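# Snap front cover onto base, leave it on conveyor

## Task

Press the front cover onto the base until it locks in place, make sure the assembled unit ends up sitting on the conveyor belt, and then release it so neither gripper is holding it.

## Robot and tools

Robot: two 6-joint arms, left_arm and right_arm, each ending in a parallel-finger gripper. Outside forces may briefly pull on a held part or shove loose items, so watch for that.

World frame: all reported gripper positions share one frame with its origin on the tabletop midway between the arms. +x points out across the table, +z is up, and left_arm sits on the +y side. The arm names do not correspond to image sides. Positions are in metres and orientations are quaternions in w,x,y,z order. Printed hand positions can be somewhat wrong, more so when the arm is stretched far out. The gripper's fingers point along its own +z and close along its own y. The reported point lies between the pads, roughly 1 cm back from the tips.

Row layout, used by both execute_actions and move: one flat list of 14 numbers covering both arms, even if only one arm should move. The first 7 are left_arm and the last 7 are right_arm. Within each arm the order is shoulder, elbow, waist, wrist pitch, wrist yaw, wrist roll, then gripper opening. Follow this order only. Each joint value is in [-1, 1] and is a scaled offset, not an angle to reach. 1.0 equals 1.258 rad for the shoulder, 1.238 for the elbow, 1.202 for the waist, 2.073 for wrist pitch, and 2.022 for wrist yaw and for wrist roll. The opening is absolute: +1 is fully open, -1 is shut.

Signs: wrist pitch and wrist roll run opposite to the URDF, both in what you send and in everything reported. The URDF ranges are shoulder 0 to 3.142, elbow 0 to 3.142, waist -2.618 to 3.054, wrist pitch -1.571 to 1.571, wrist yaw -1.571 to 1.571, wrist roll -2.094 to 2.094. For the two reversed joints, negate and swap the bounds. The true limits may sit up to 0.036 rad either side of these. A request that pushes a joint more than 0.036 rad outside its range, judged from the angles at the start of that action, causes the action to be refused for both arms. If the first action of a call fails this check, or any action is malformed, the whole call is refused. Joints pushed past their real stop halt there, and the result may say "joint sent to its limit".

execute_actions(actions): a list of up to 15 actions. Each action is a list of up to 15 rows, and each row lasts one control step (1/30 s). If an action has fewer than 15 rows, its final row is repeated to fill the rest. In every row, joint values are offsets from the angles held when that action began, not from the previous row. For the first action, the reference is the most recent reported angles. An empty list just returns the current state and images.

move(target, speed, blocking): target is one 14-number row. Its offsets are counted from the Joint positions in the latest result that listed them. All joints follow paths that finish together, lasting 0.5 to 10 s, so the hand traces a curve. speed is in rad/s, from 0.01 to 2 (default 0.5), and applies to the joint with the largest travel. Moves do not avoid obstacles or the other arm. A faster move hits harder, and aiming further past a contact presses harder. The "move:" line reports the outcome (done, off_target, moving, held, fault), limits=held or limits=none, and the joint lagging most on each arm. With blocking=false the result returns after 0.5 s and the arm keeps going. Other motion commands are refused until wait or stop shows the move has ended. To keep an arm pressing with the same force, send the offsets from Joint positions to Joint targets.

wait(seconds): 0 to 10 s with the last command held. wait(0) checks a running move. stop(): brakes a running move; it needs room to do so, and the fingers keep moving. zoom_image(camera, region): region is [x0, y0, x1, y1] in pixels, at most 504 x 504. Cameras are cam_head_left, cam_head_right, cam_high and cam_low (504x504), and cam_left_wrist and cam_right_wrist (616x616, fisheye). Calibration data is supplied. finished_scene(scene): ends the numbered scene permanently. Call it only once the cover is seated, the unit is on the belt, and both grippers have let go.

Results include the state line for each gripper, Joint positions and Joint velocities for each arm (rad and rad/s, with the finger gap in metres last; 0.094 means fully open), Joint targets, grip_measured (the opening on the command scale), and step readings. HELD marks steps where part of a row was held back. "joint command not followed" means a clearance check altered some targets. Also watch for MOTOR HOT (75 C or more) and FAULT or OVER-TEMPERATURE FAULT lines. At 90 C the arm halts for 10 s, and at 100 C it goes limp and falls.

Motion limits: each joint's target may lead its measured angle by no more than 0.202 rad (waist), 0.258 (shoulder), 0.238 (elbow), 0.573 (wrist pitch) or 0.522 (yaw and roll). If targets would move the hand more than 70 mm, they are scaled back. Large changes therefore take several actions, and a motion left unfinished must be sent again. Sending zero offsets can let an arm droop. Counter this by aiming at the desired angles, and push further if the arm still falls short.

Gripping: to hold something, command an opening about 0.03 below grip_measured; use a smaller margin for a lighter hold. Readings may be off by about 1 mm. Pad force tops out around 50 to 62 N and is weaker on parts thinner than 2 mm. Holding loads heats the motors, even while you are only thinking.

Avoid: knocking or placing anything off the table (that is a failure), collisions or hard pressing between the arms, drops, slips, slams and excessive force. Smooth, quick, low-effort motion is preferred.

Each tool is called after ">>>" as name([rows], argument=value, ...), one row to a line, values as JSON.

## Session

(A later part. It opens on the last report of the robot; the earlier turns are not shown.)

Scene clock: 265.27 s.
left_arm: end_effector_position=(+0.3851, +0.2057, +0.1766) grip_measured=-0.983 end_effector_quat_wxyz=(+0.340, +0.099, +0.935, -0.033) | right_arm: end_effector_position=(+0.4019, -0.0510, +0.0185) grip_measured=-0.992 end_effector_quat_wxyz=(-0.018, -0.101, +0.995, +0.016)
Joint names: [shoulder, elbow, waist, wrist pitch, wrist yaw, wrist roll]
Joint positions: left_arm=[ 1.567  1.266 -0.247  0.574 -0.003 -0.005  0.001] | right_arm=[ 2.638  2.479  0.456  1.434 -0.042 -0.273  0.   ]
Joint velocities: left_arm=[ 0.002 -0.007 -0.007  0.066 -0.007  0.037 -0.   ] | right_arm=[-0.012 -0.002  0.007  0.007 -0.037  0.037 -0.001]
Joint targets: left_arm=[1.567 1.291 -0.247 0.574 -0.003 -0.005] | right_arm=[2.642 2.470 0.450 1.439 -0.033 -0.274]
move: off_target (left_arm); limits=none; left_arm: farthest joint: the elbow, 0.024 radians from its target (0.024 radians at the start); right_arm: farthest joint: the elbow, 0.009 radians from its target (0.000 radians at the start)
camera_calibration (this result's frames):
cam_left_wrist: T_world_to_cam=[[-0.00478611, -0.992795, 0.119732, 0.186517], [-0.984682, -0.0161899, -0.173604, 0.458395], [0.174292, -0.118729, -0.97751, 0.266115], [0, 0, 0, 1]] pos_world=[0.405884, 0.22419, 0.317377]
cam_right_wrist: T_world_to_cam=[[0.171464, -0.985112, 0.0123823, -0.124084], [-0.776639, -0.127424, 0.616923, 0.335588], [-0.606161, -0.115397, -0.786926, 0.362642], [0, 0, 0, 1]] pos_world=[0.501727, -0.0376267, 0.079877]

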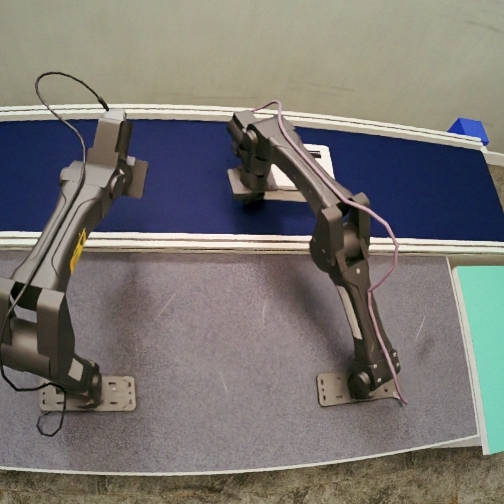

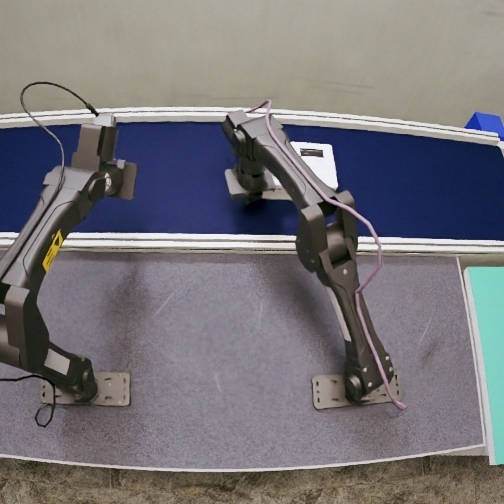

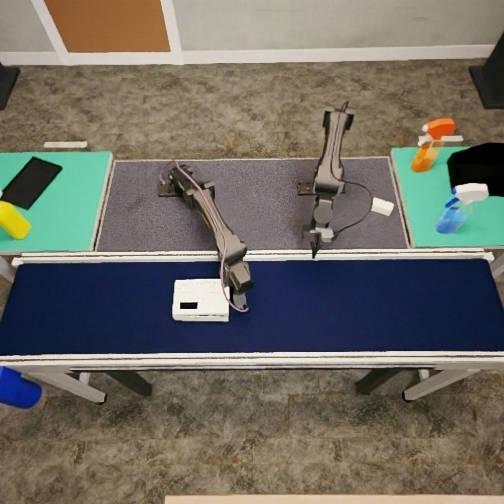

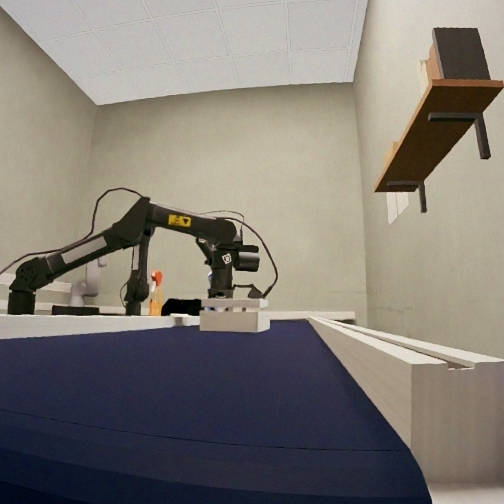

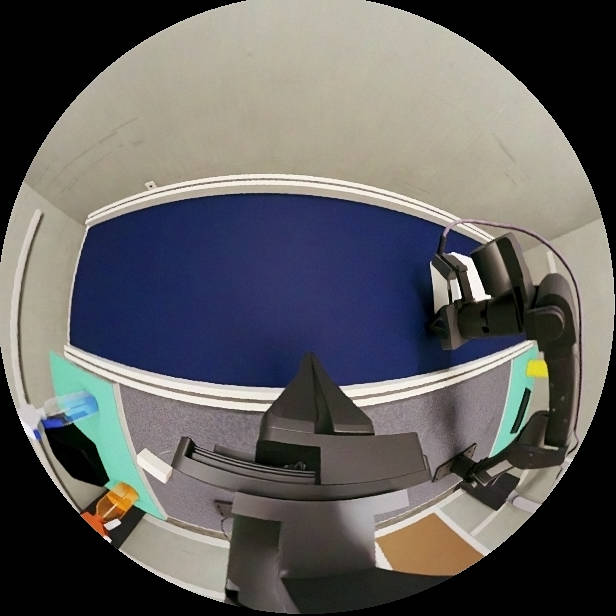

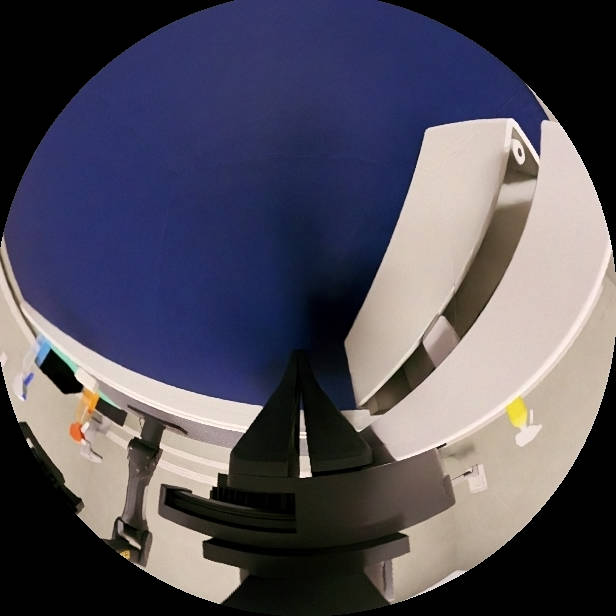

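>>> move(target=[0,0.02,0,0,0,0,-1,-0.2,0,0.03,0.05,0,0,-1], speed=0.3)

>>> move(target=[0,0.02,0,0,0,0,-1,0,0.0,-0.08,0,0,0,-1], speed=0.2)

>>> zoom_image(camera="cam_low", region=[160,260,290,350])

>>> zoom_image(camera="cam_high", region=[160,265,250,335])

Scene clock: 276.20 s.
left_arm: end_effector_position=(+0.3851, +0.2057, +0.1766) grip_measured=-0.983 end_effector_quat_wxyz=(+0.340, +0.099, +0.935, -0.033) | right_arm: end_effector_position=(+0.3834, -0.0453, +0.1321) grip_measured=-0.992 end_effector_quat_wxyz=(+0.050, -0.117, +0.991, +0.043)
Joint names: [shoulder, elbow, waist, wrist pitch, wrist yaw, wrist roll]
Joint positions: left_arm=[ 1.567  1.266 -0.247  0.574 -0.003 -0.005  0.001] | right_arm=[ 2.395  2.479  0.485  1.53  -0.042 -0.273  0.   ]
Joint velocities: left_arm=[-0.012  0.012 -0.007  0.007 -0.051  0.081  0.   ] | right_arm=[-0.007  0.002 -0.017  0.037 -0.037  0.051  0.   ]
Joint targets: left_arm=[1.567 1.291 -0.247 0.574 -0.003 -0.005] | right_arm=[2.386 2.479 0.492 1.538 -0.042 -0.273]
move: off_target (left_arm); limits=none; left_arm: farthest joint: the elbow, 0.024 radians from its target (0.024 radians at the start); right_arm: farthest joint: the waist, 0.008 radians from its target (0.036 radians at the start)
camera_calibration (this result's frames):
cam_left_wrist: T_world_to_cam=[[-0.00478611, -0.992795, 0.119732, 0.186517], [-0.984682, -0.0161899, -0.173604, 0.458395], [0.174292, -0.118729, -0.97751, 0.266115], [0, 0, 0, 1]] pos_world=[0.405884, 0.22419, 0.317377]
cam_right_wrist: T_world_to_cam=[[0.20044, -0.979195, -0.0316246, -0.121647], [-0.84469, -0.189079, 0.500747, 0.290466], [-0.496309, -0.0736568, -0.865016, 0.411568], [0, 0, 0, 1]] pos_world=[0.474001, -0.0338798, 0.206716]

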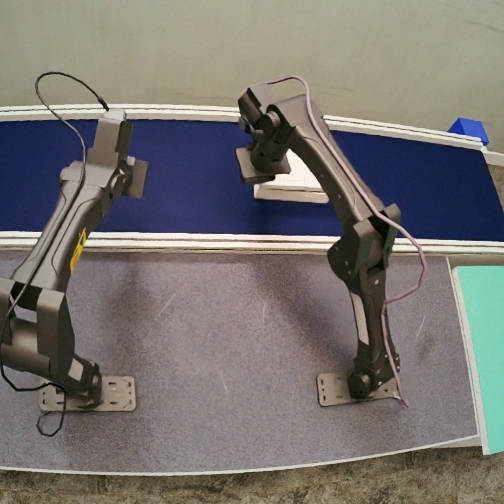

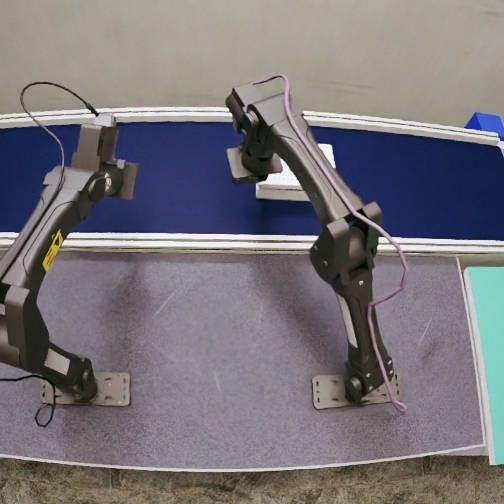

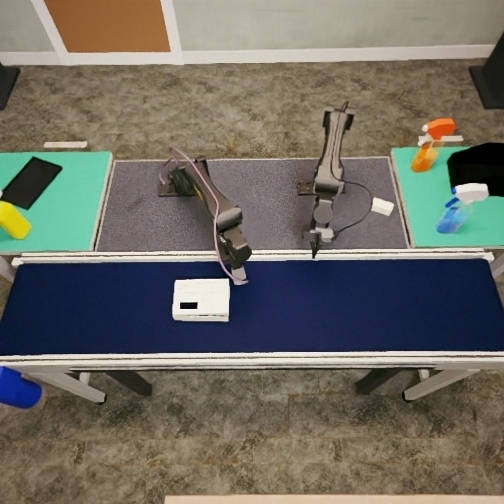

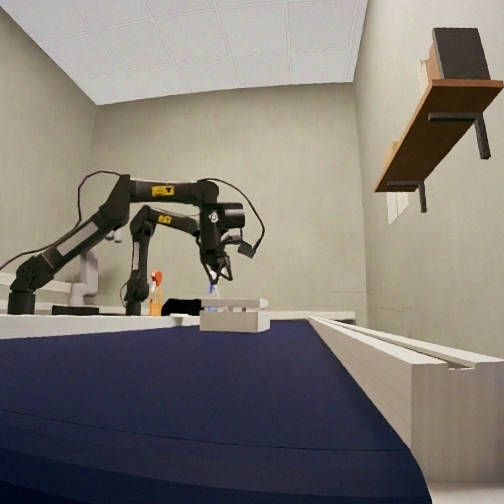

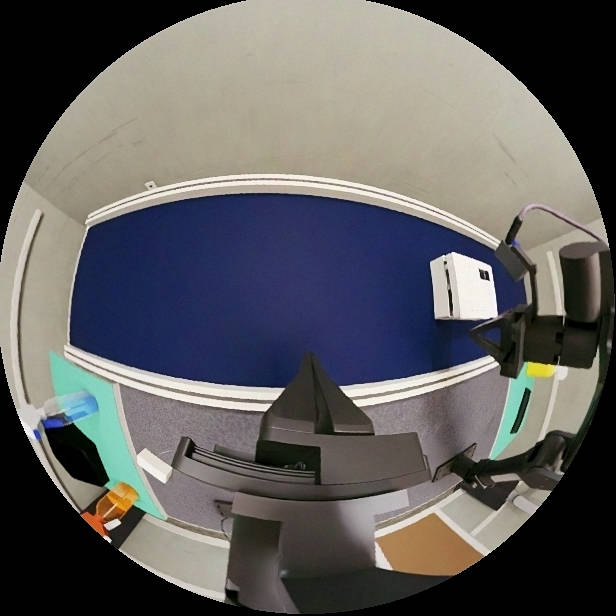

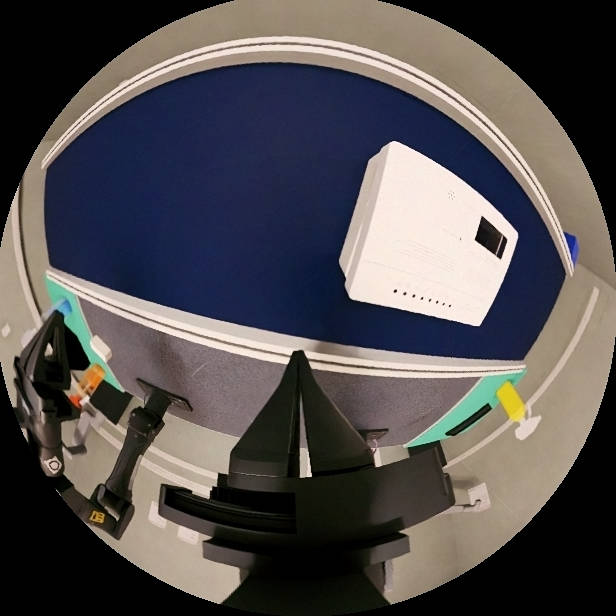

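Scene clock: 277.03 s.
left_arm: end_effector_position=(+0.3851, +0.2057, +0.1766) grip_measured=-0.983 end_effector_quat_wxyz=(+0.340, +0.099, +0.935, -0.033) | right_arm: end_effector_position=(+0.4046, -0.0866, +0.1321) grip_measured=-0.992 end_effector_quat_wxyz=(+0.052, -0.069, +0.995, +0.041)
Joint names: [shoulder, elbow, waist, wrist pitch, wrist yaw, wrist roll]
Joint positions: left_arm=[ 1.567  1.266 -0.247  0.574 -0.003 -0.005  0.001] | right_arm=[ 2.395  2.479  0.388  1.53  -0.042 -0.273  0.   ]
Joint velocities: left_arm=[ 0.002  0.002 -0.002  0.037 -0.051  0.037 -0.   ] | right_arm=[ 0.007 -0.007 -0.007  0.022 -0.022 -0.037  0.001]
Joint targets: left_arm=[1.567 1.291 -0.247 0.574 -0.003 -0.005] | right_arm=[2.395 2.479 0.388 1.530 -0.042 -0.273]
move: off_target (left_arm); limits=none; left_arm: farthest joint: the elbow, 0.024 radians from its target (0.024 radians at the start); right_arm: farthest joint: the waist, 0.000 radians from its target (0.096 radians at the start)
camera_calibration (this result's frames):
cam_left_wrist: T_world_to_cam=[[-0.00478611, -0.992795, 0.119732, 0.186517], [-0.984682, -0.0161899, -0.173604, 0.458395], [0.174292, -0.118729, -0.97751, 0.266115], [0, 0, 0, 1]] pos_world=[0.405884, 0.22419, 0.317377]
cam_right_wrist: T_world_to_cam=[[0.105528, -0.993913, -0.0316246, -0.12926], [-0.858939, -0.10713, 0.500747, 0.313448], [-0.501087, -0.0256791, -0.865016, 0.42515], [0, 0, 0, 1]] pos_world=[0.495911, -0.0839756, 0.206716]

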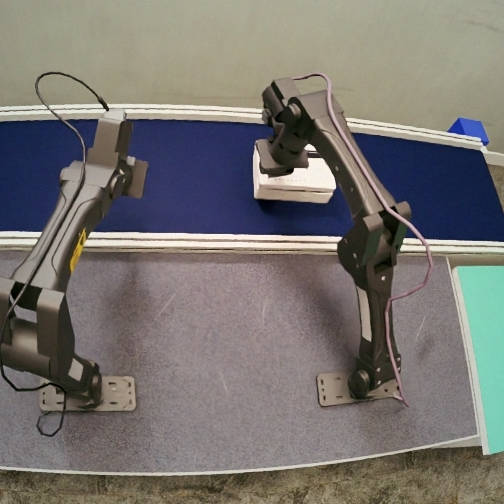

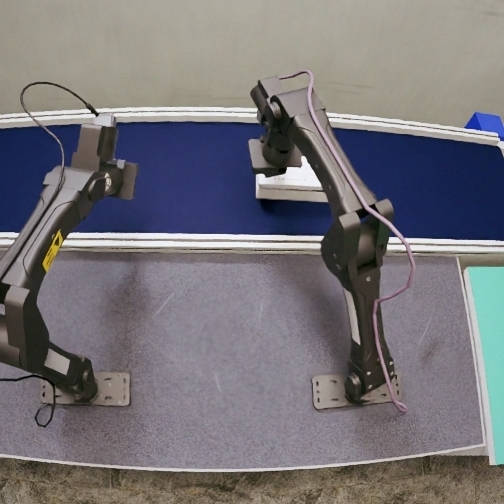

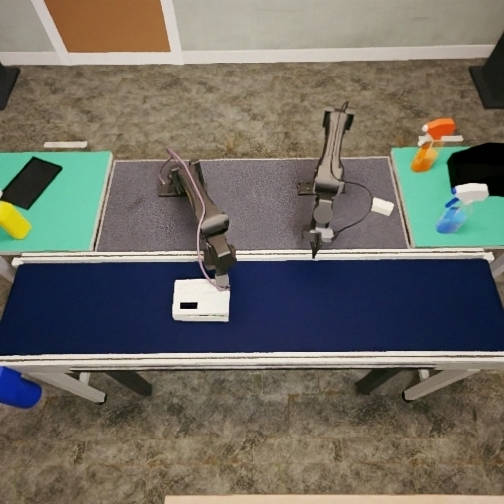

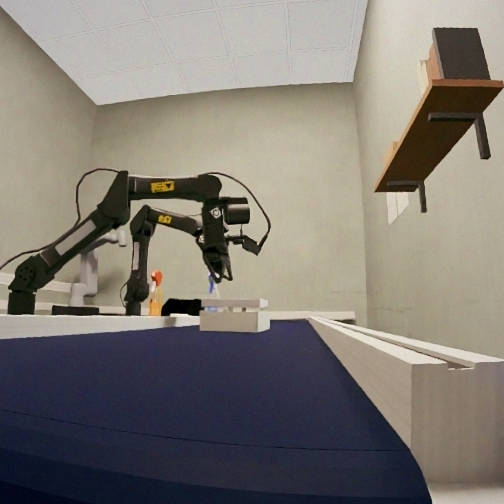

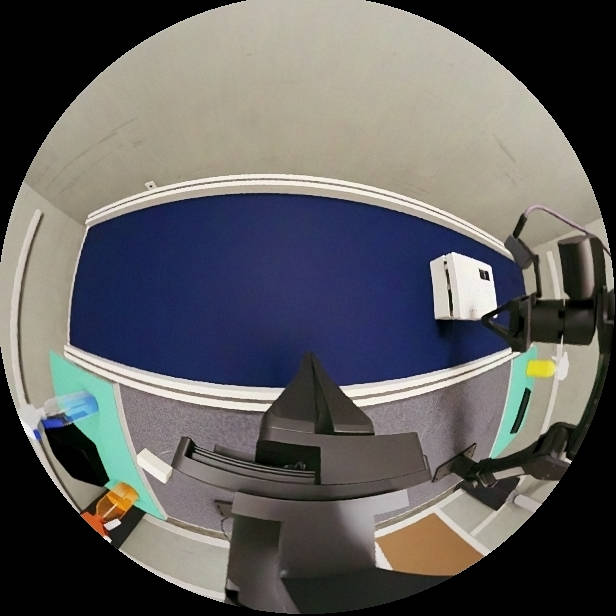

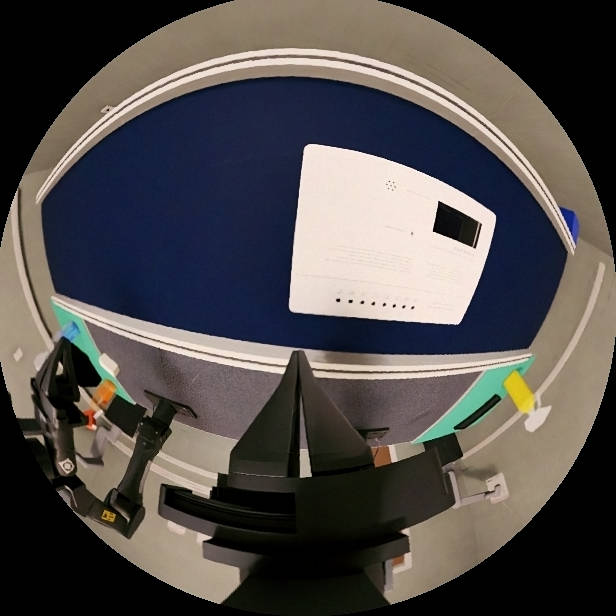

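Region (160, 260, 290, 350) of cam_low's 504x504 image, scaled by 3.877, with more detail than that image has; it fills the top 349 rows of this view, and the rest is white.

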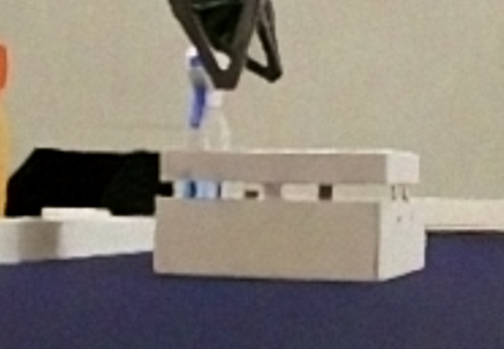

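Region (160, 265, 250, 335) of cam_high's 504x504 image, scaled by 5.600, with more detail than that image has.

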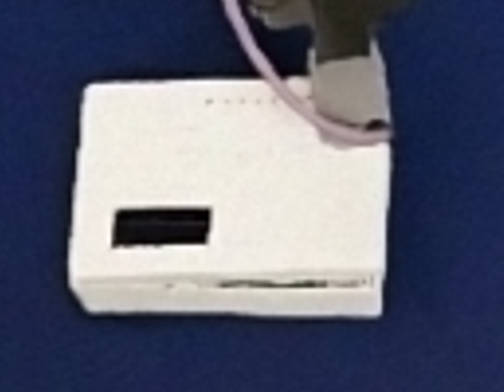

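>>> move(target=[0,0.02,0,0,0,0,-1,0.06,-0.04,-0.02,0,0,0,-1], speed=0.1)

>>> zoom_image(camera="cam_left_wrist", region=[410,240,520,350])

Scene clock: 281.80 s.
left_arm: end_effector_position=(+0.3851, +0.2057, +0.1766) grip_measured=-0.983 end_effector_quat_wxyz=(+0.340, +0.099, +0.935, -0.033) | right_arm: end_effector_position=(+0.4009, -0.0965, +0.0915) grip_measured=-0.992 end_effector_quat_wxyz=(+0.003, -0.060, +0.998, +0.023)
Joint names: [shoulder, elbow, waist, wrist pitch, wrist yaw, wrist roll]
Joint positions: left_arm=[ 1.567  1.266 -0.247  0.574 -0.003 -0.005  0.001] | right_arm=[ 2.461  2.44   0.372  1.53  -0.042 -0.273  0.   ]
Joint velocities: left_arm=[ 0.007 -0.012 -0.007  0.037 -0.037 -0.081 -0.001] | right_arm=[-0.017  0.027 -0.007  0.051  0.081 -0.066  0.   ]
Joint targets: left_arm=[1.567 1.291 -0.247 0.574 -0.003 -0.005] | right_arm=[2.470 2.430 0.365 1.530 -0.042 -0.273]
move: off_target (left_arm); limits=none; left_arm: farthest joint: the elbow, 0.024 radians from its target (0.024 radians at the start); right_arm: farthest joint: the shoulder, 0.010 radians from its target (0.076 radians at the start)
camera_calibration (this result's frames):
cam_left_wrist: T_world_to_cam=[[-0.00478611, -0.992795, 0.119732, 0.186517], [-0.984682, -0.0161899, -0.173604, 0.458395], [0.174292, -0.118729, -0.97751, 0.266115], [0, 0, 0, 1]] pos_world=[0.405884, 0.22419, 0.317377]
cam_right_wrist: T_world_to_cam=[[0.0880467, -0.996116, -0.000205437, -0.136101], [-0.807887, -0.0715297, 0.584981, 0.30478], [-0.582724, -0.0513397, -0.811047, 0.413212], [0, 0, 0, 1]] pos_world=[0.498999, -0.0925574, 0.156816]

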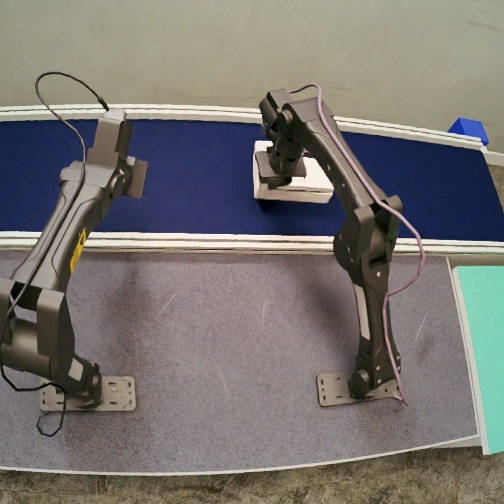

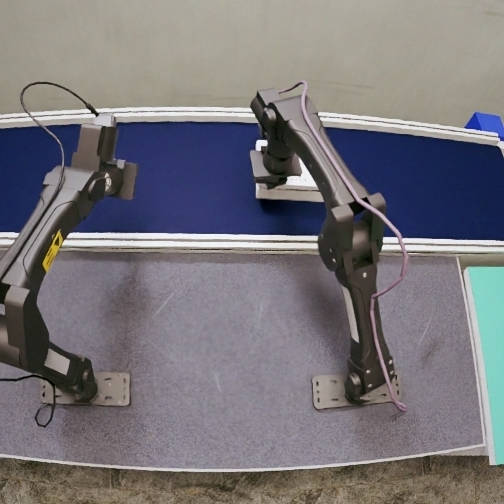

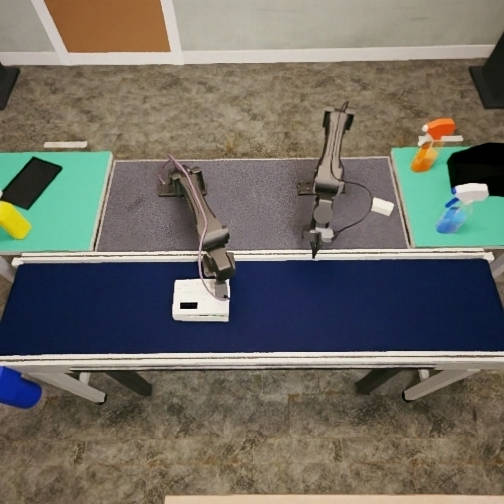

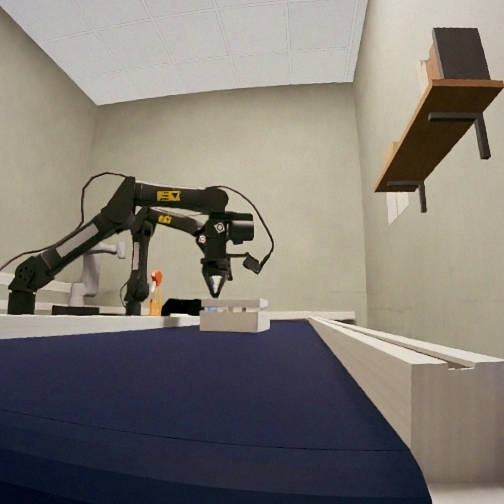

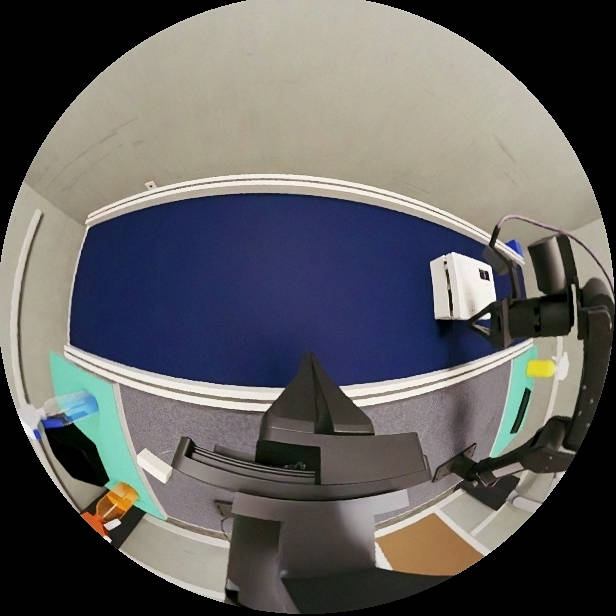

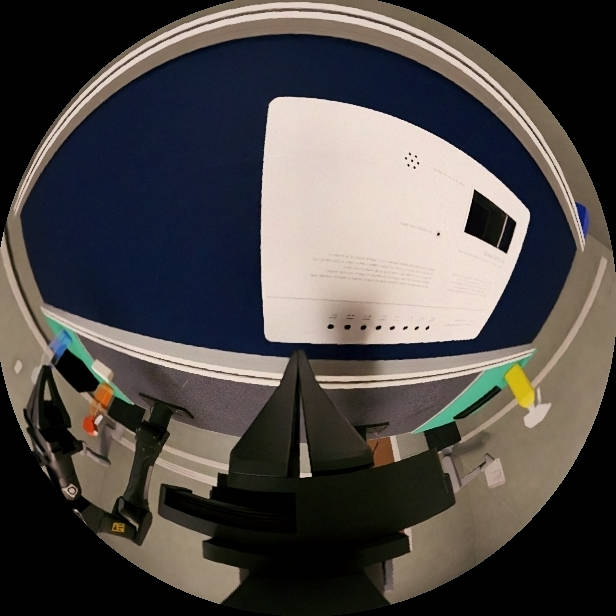

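Region (410, 240, 520, 350) of cam_left_wrist's 616x616 image, scaled by 4.582, with more detail than that image has.

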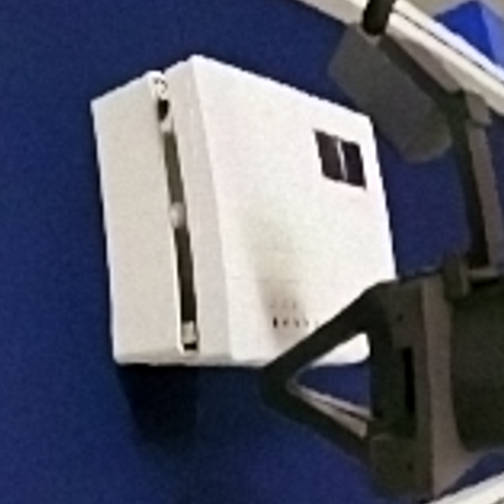

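>>> move(target=[0,0.02,0,0,0,0,-1,0.027,0,0,0,0,0,-1], speed=0.05)

>>> move(target=[0,0.02,0,0,0,0,-1,0,0,0,-0.022,0,0,-1], speed=0.04)

>>> zoom_image(camera="cam_low", region=[160,260,290,350])

Scene clock: 286.53 s.
left_arm: end_effector_position=(+0.3851, +0.2057, +0.1766) grip_measured=-0.983 end_effector_quat_wxyz=(+0.340, +0.099, +0.935, -0.033) | right_arm: end_effector_position=(+0.3999, -0.0969, +0.0807) grip_measured=-0.992 end_effector_quat_wxyz=(-0.009, -0.060, +0.998, +0.019)
Joint names: [shoulder, elbow, waist, wrist pitch, wrist yaw, wrist roll]
Joint positions: left_arm=[ 1.567  1.266 -0.247  0.574 -0.003 -0.005  0.001] | right_arm=[ 2.484  2.44   0.372  1.531 -0.042 -0.273  0.   ]
Joint velocities: left_arm=[-0.017 -0.012  0.002 -0.066  0.007 -0.022  0.   ] | right_arm=[ 0.002 -0.012 -0.007  0.037 -0.022 -0.022  0.001]
Joint targets: left_arm=[1.567 1.291 -0.247 0.574 -0.003 -0.005] | right_arm=[2.495 2.440 0.372 1.530 -0.042 -0.273]
move: off_target (left_arm); limits=none; left_arm: farthest joint: the elbow, 0.024 radians from its target (0.024 radians at the start); right_arm: farthest joint: the shoulder, 0.011 radians from its target (0.034 radians at the start)
camera_calibration (this result's frames):
cam_left_wrist: T_world_to_cam=[[-0.00478611, -0.992795, 0.119732, 0.186517], [-0.984682, -0.0161899, -0.173604, 0.458395], [0.174292, -0.118729, -0.97751, 0.266115], [0, 0, 0, 1]] pos_world=[0.405884, 0.22419, 0.317377]
cam_right_wrist: T_world_to_cam=[[0.0881272, -0.996083, 0.00723413, -0.13705], [-0.794268, -0.0658854, 0.603984, 0.303834], [-0.601142, -0.0589733, -0.796964, 0.409368], [0, 0, 0, 1]] pos_world=[0.499492, -0.0923531, 0.143731]

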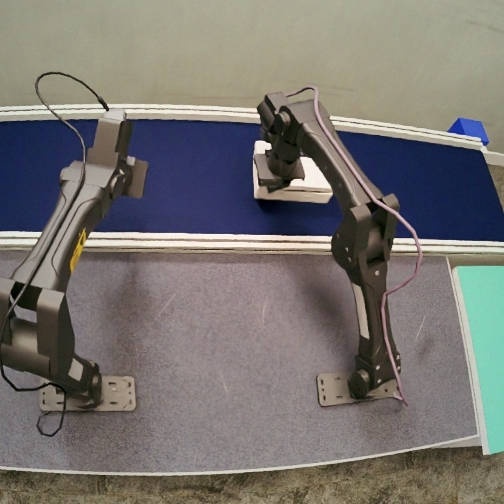

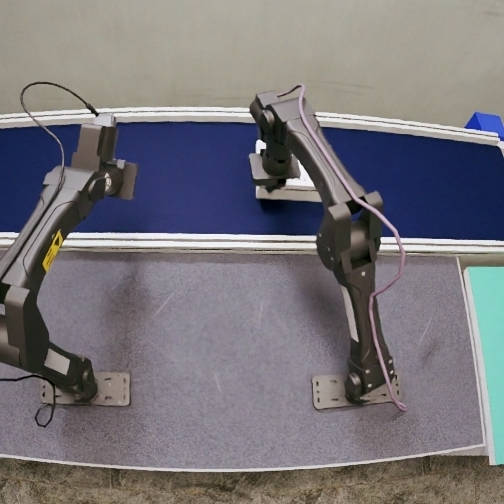

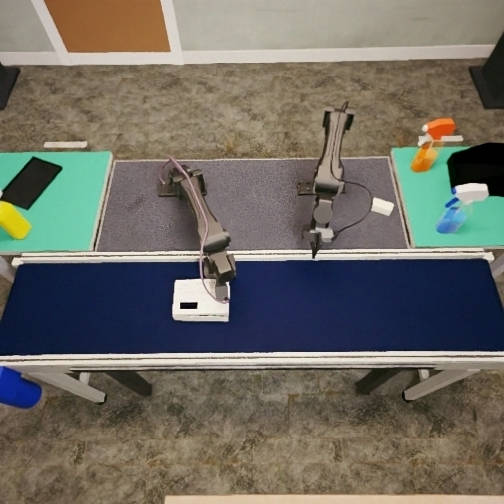

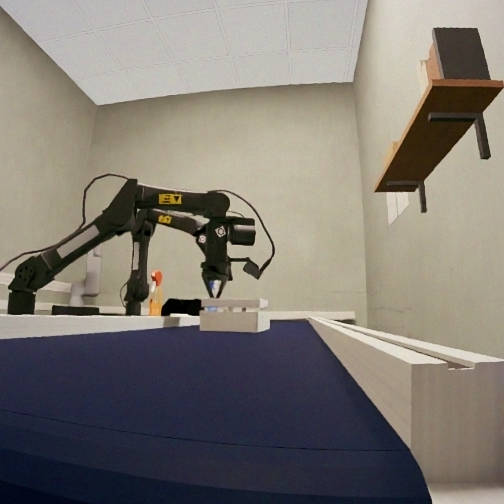

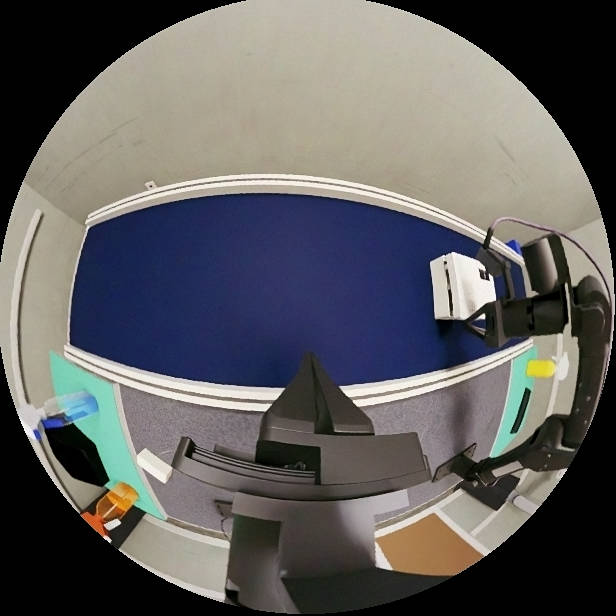

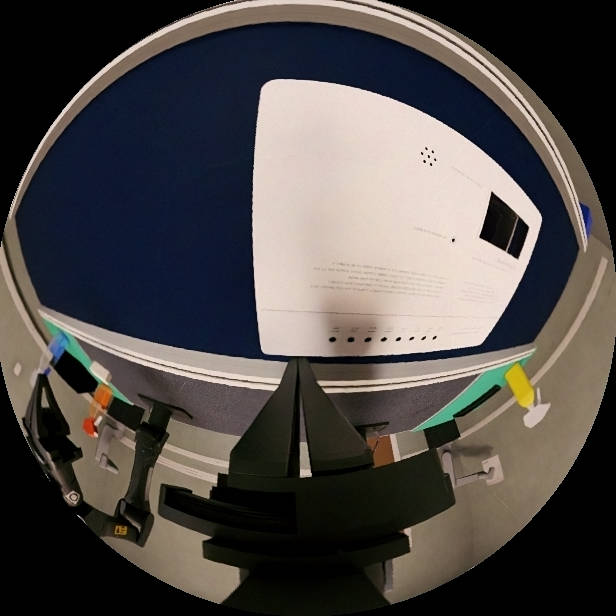

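Scene clock: 288.03 s.
left_arm: end_effector_position=(+0.3851, +0.2057, +0.1766) grip_measured=-0.983 end_effector_quat_wxyz=(+0.340, +0.099, +0.935, -0.033) | right_arm: end_effector_position=(+0.4048, -0.0949, +0.0808) grip_measured=-0.992 end_effector_quat_wxyz=(+0.001, -0.060, +0.998, +0.023)
Joint names: [shoulder, elbow, waist, wrist pitch, wrist yaw, wrist roll]
Joint positions: left_arm=[ 1.567  1.266 -0.247  0.574 -0.003 -0.005  0.001] | right_arm=[ 2.484  2.44   0.372  1.509 -0.042 -0.273  0.   ]
Joint velocities: left_arm=[ 0.022 -0.002  0.007  0.051 -0.007  0.022  0.001] | right_arm=[-0.012  0.002 -0.012 -0.007  0.022  0.037 -0.001]
Joint targets: left_arm=[1.567 1.291 -0.247 0.574 -0.003 -0.005] | right_arm=[2.484 2.440 0.372 1.485 -0.042 -0.273]
move: off_target (left_arm, right_arm); limits=none; left_arm: farthest joint: the elbow, 0.024 radians from its target (0.024 radians at the start); right_arm: farthest joint: the wrist pitch, 0.024 radians from its target (0.045 radians at the start)
camera_calibration (this result's frames):
cam_left_wrist: T_world_to_cam=[[-0.00478611, -0.992795, 0.119732, 0.186517], [-0.984682, -0.0161899, -0.173604, 0.458395], [0.174292, -0.118729, -0.97751, 0.266115], [0, 0, 0, 1]] pos_world=[0.405884, 0.22419, 0.317377]
cam_right_wrist: T_world_to_cam=[[0.0880477, -0.996116, 0.000824753, -0.134911], [-0.806027, -0.070759, 0.587634, 0.313463], [-0.585293, -0.0524046, -0.809127, 0.407648], [0, 0, 0, 1]] pos_world=[0.503132, -0.0908443, 0.145749]

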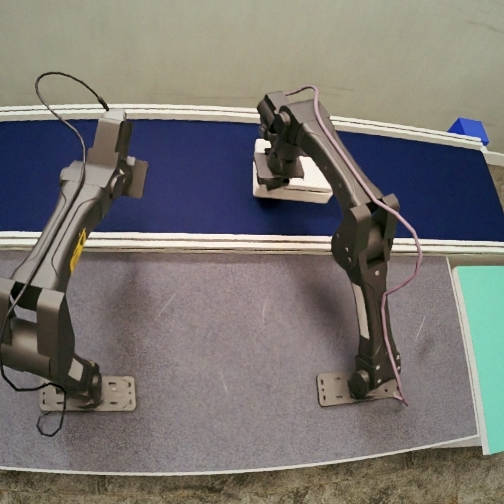

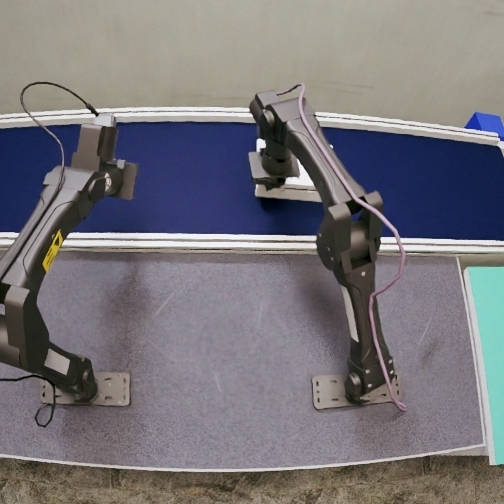

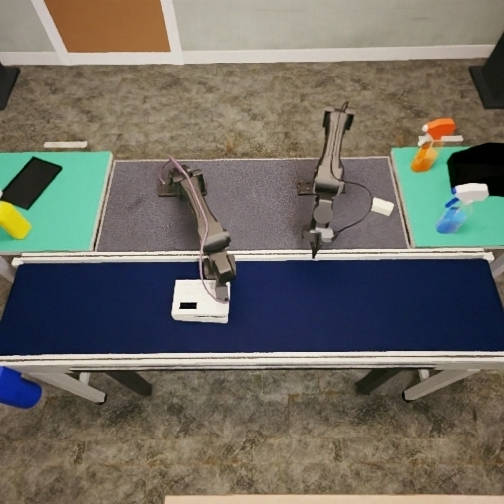

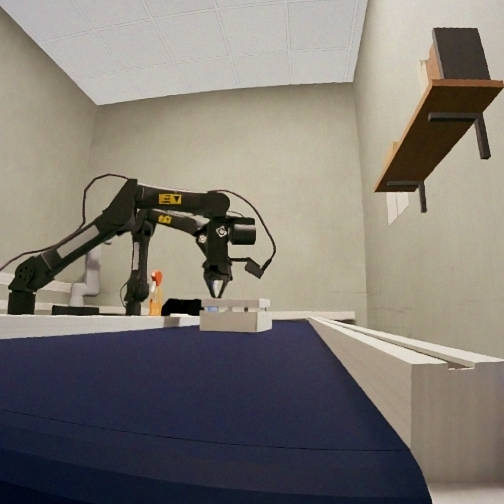

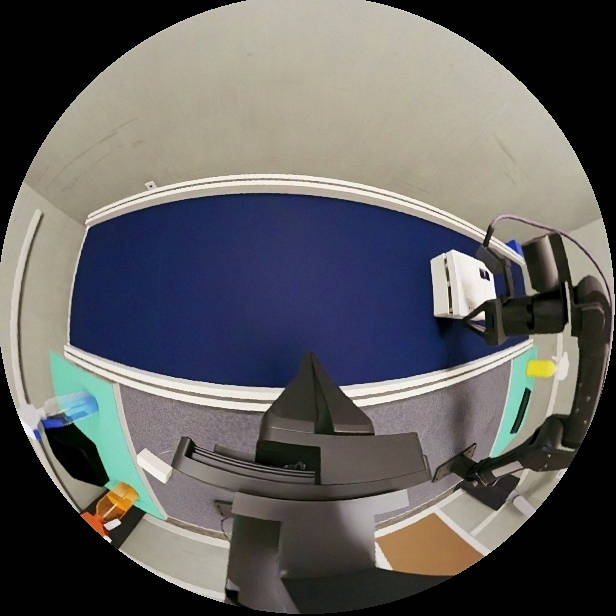

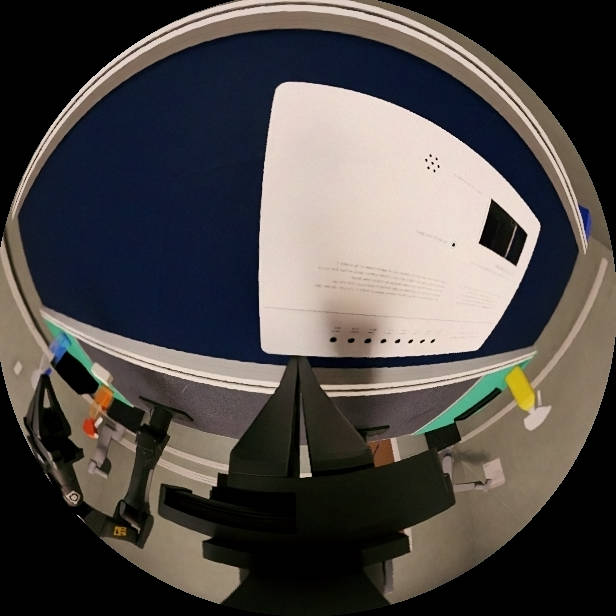

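Region (160, 260, 290, 350) of cam_low's 504x504 image, scaled by 3.877, with more detail than that image has; it fills the top 349 rows of this view, and the rest is white.

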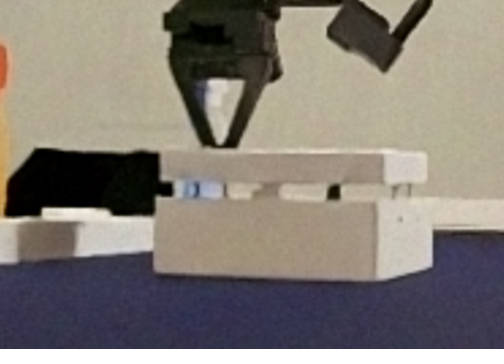

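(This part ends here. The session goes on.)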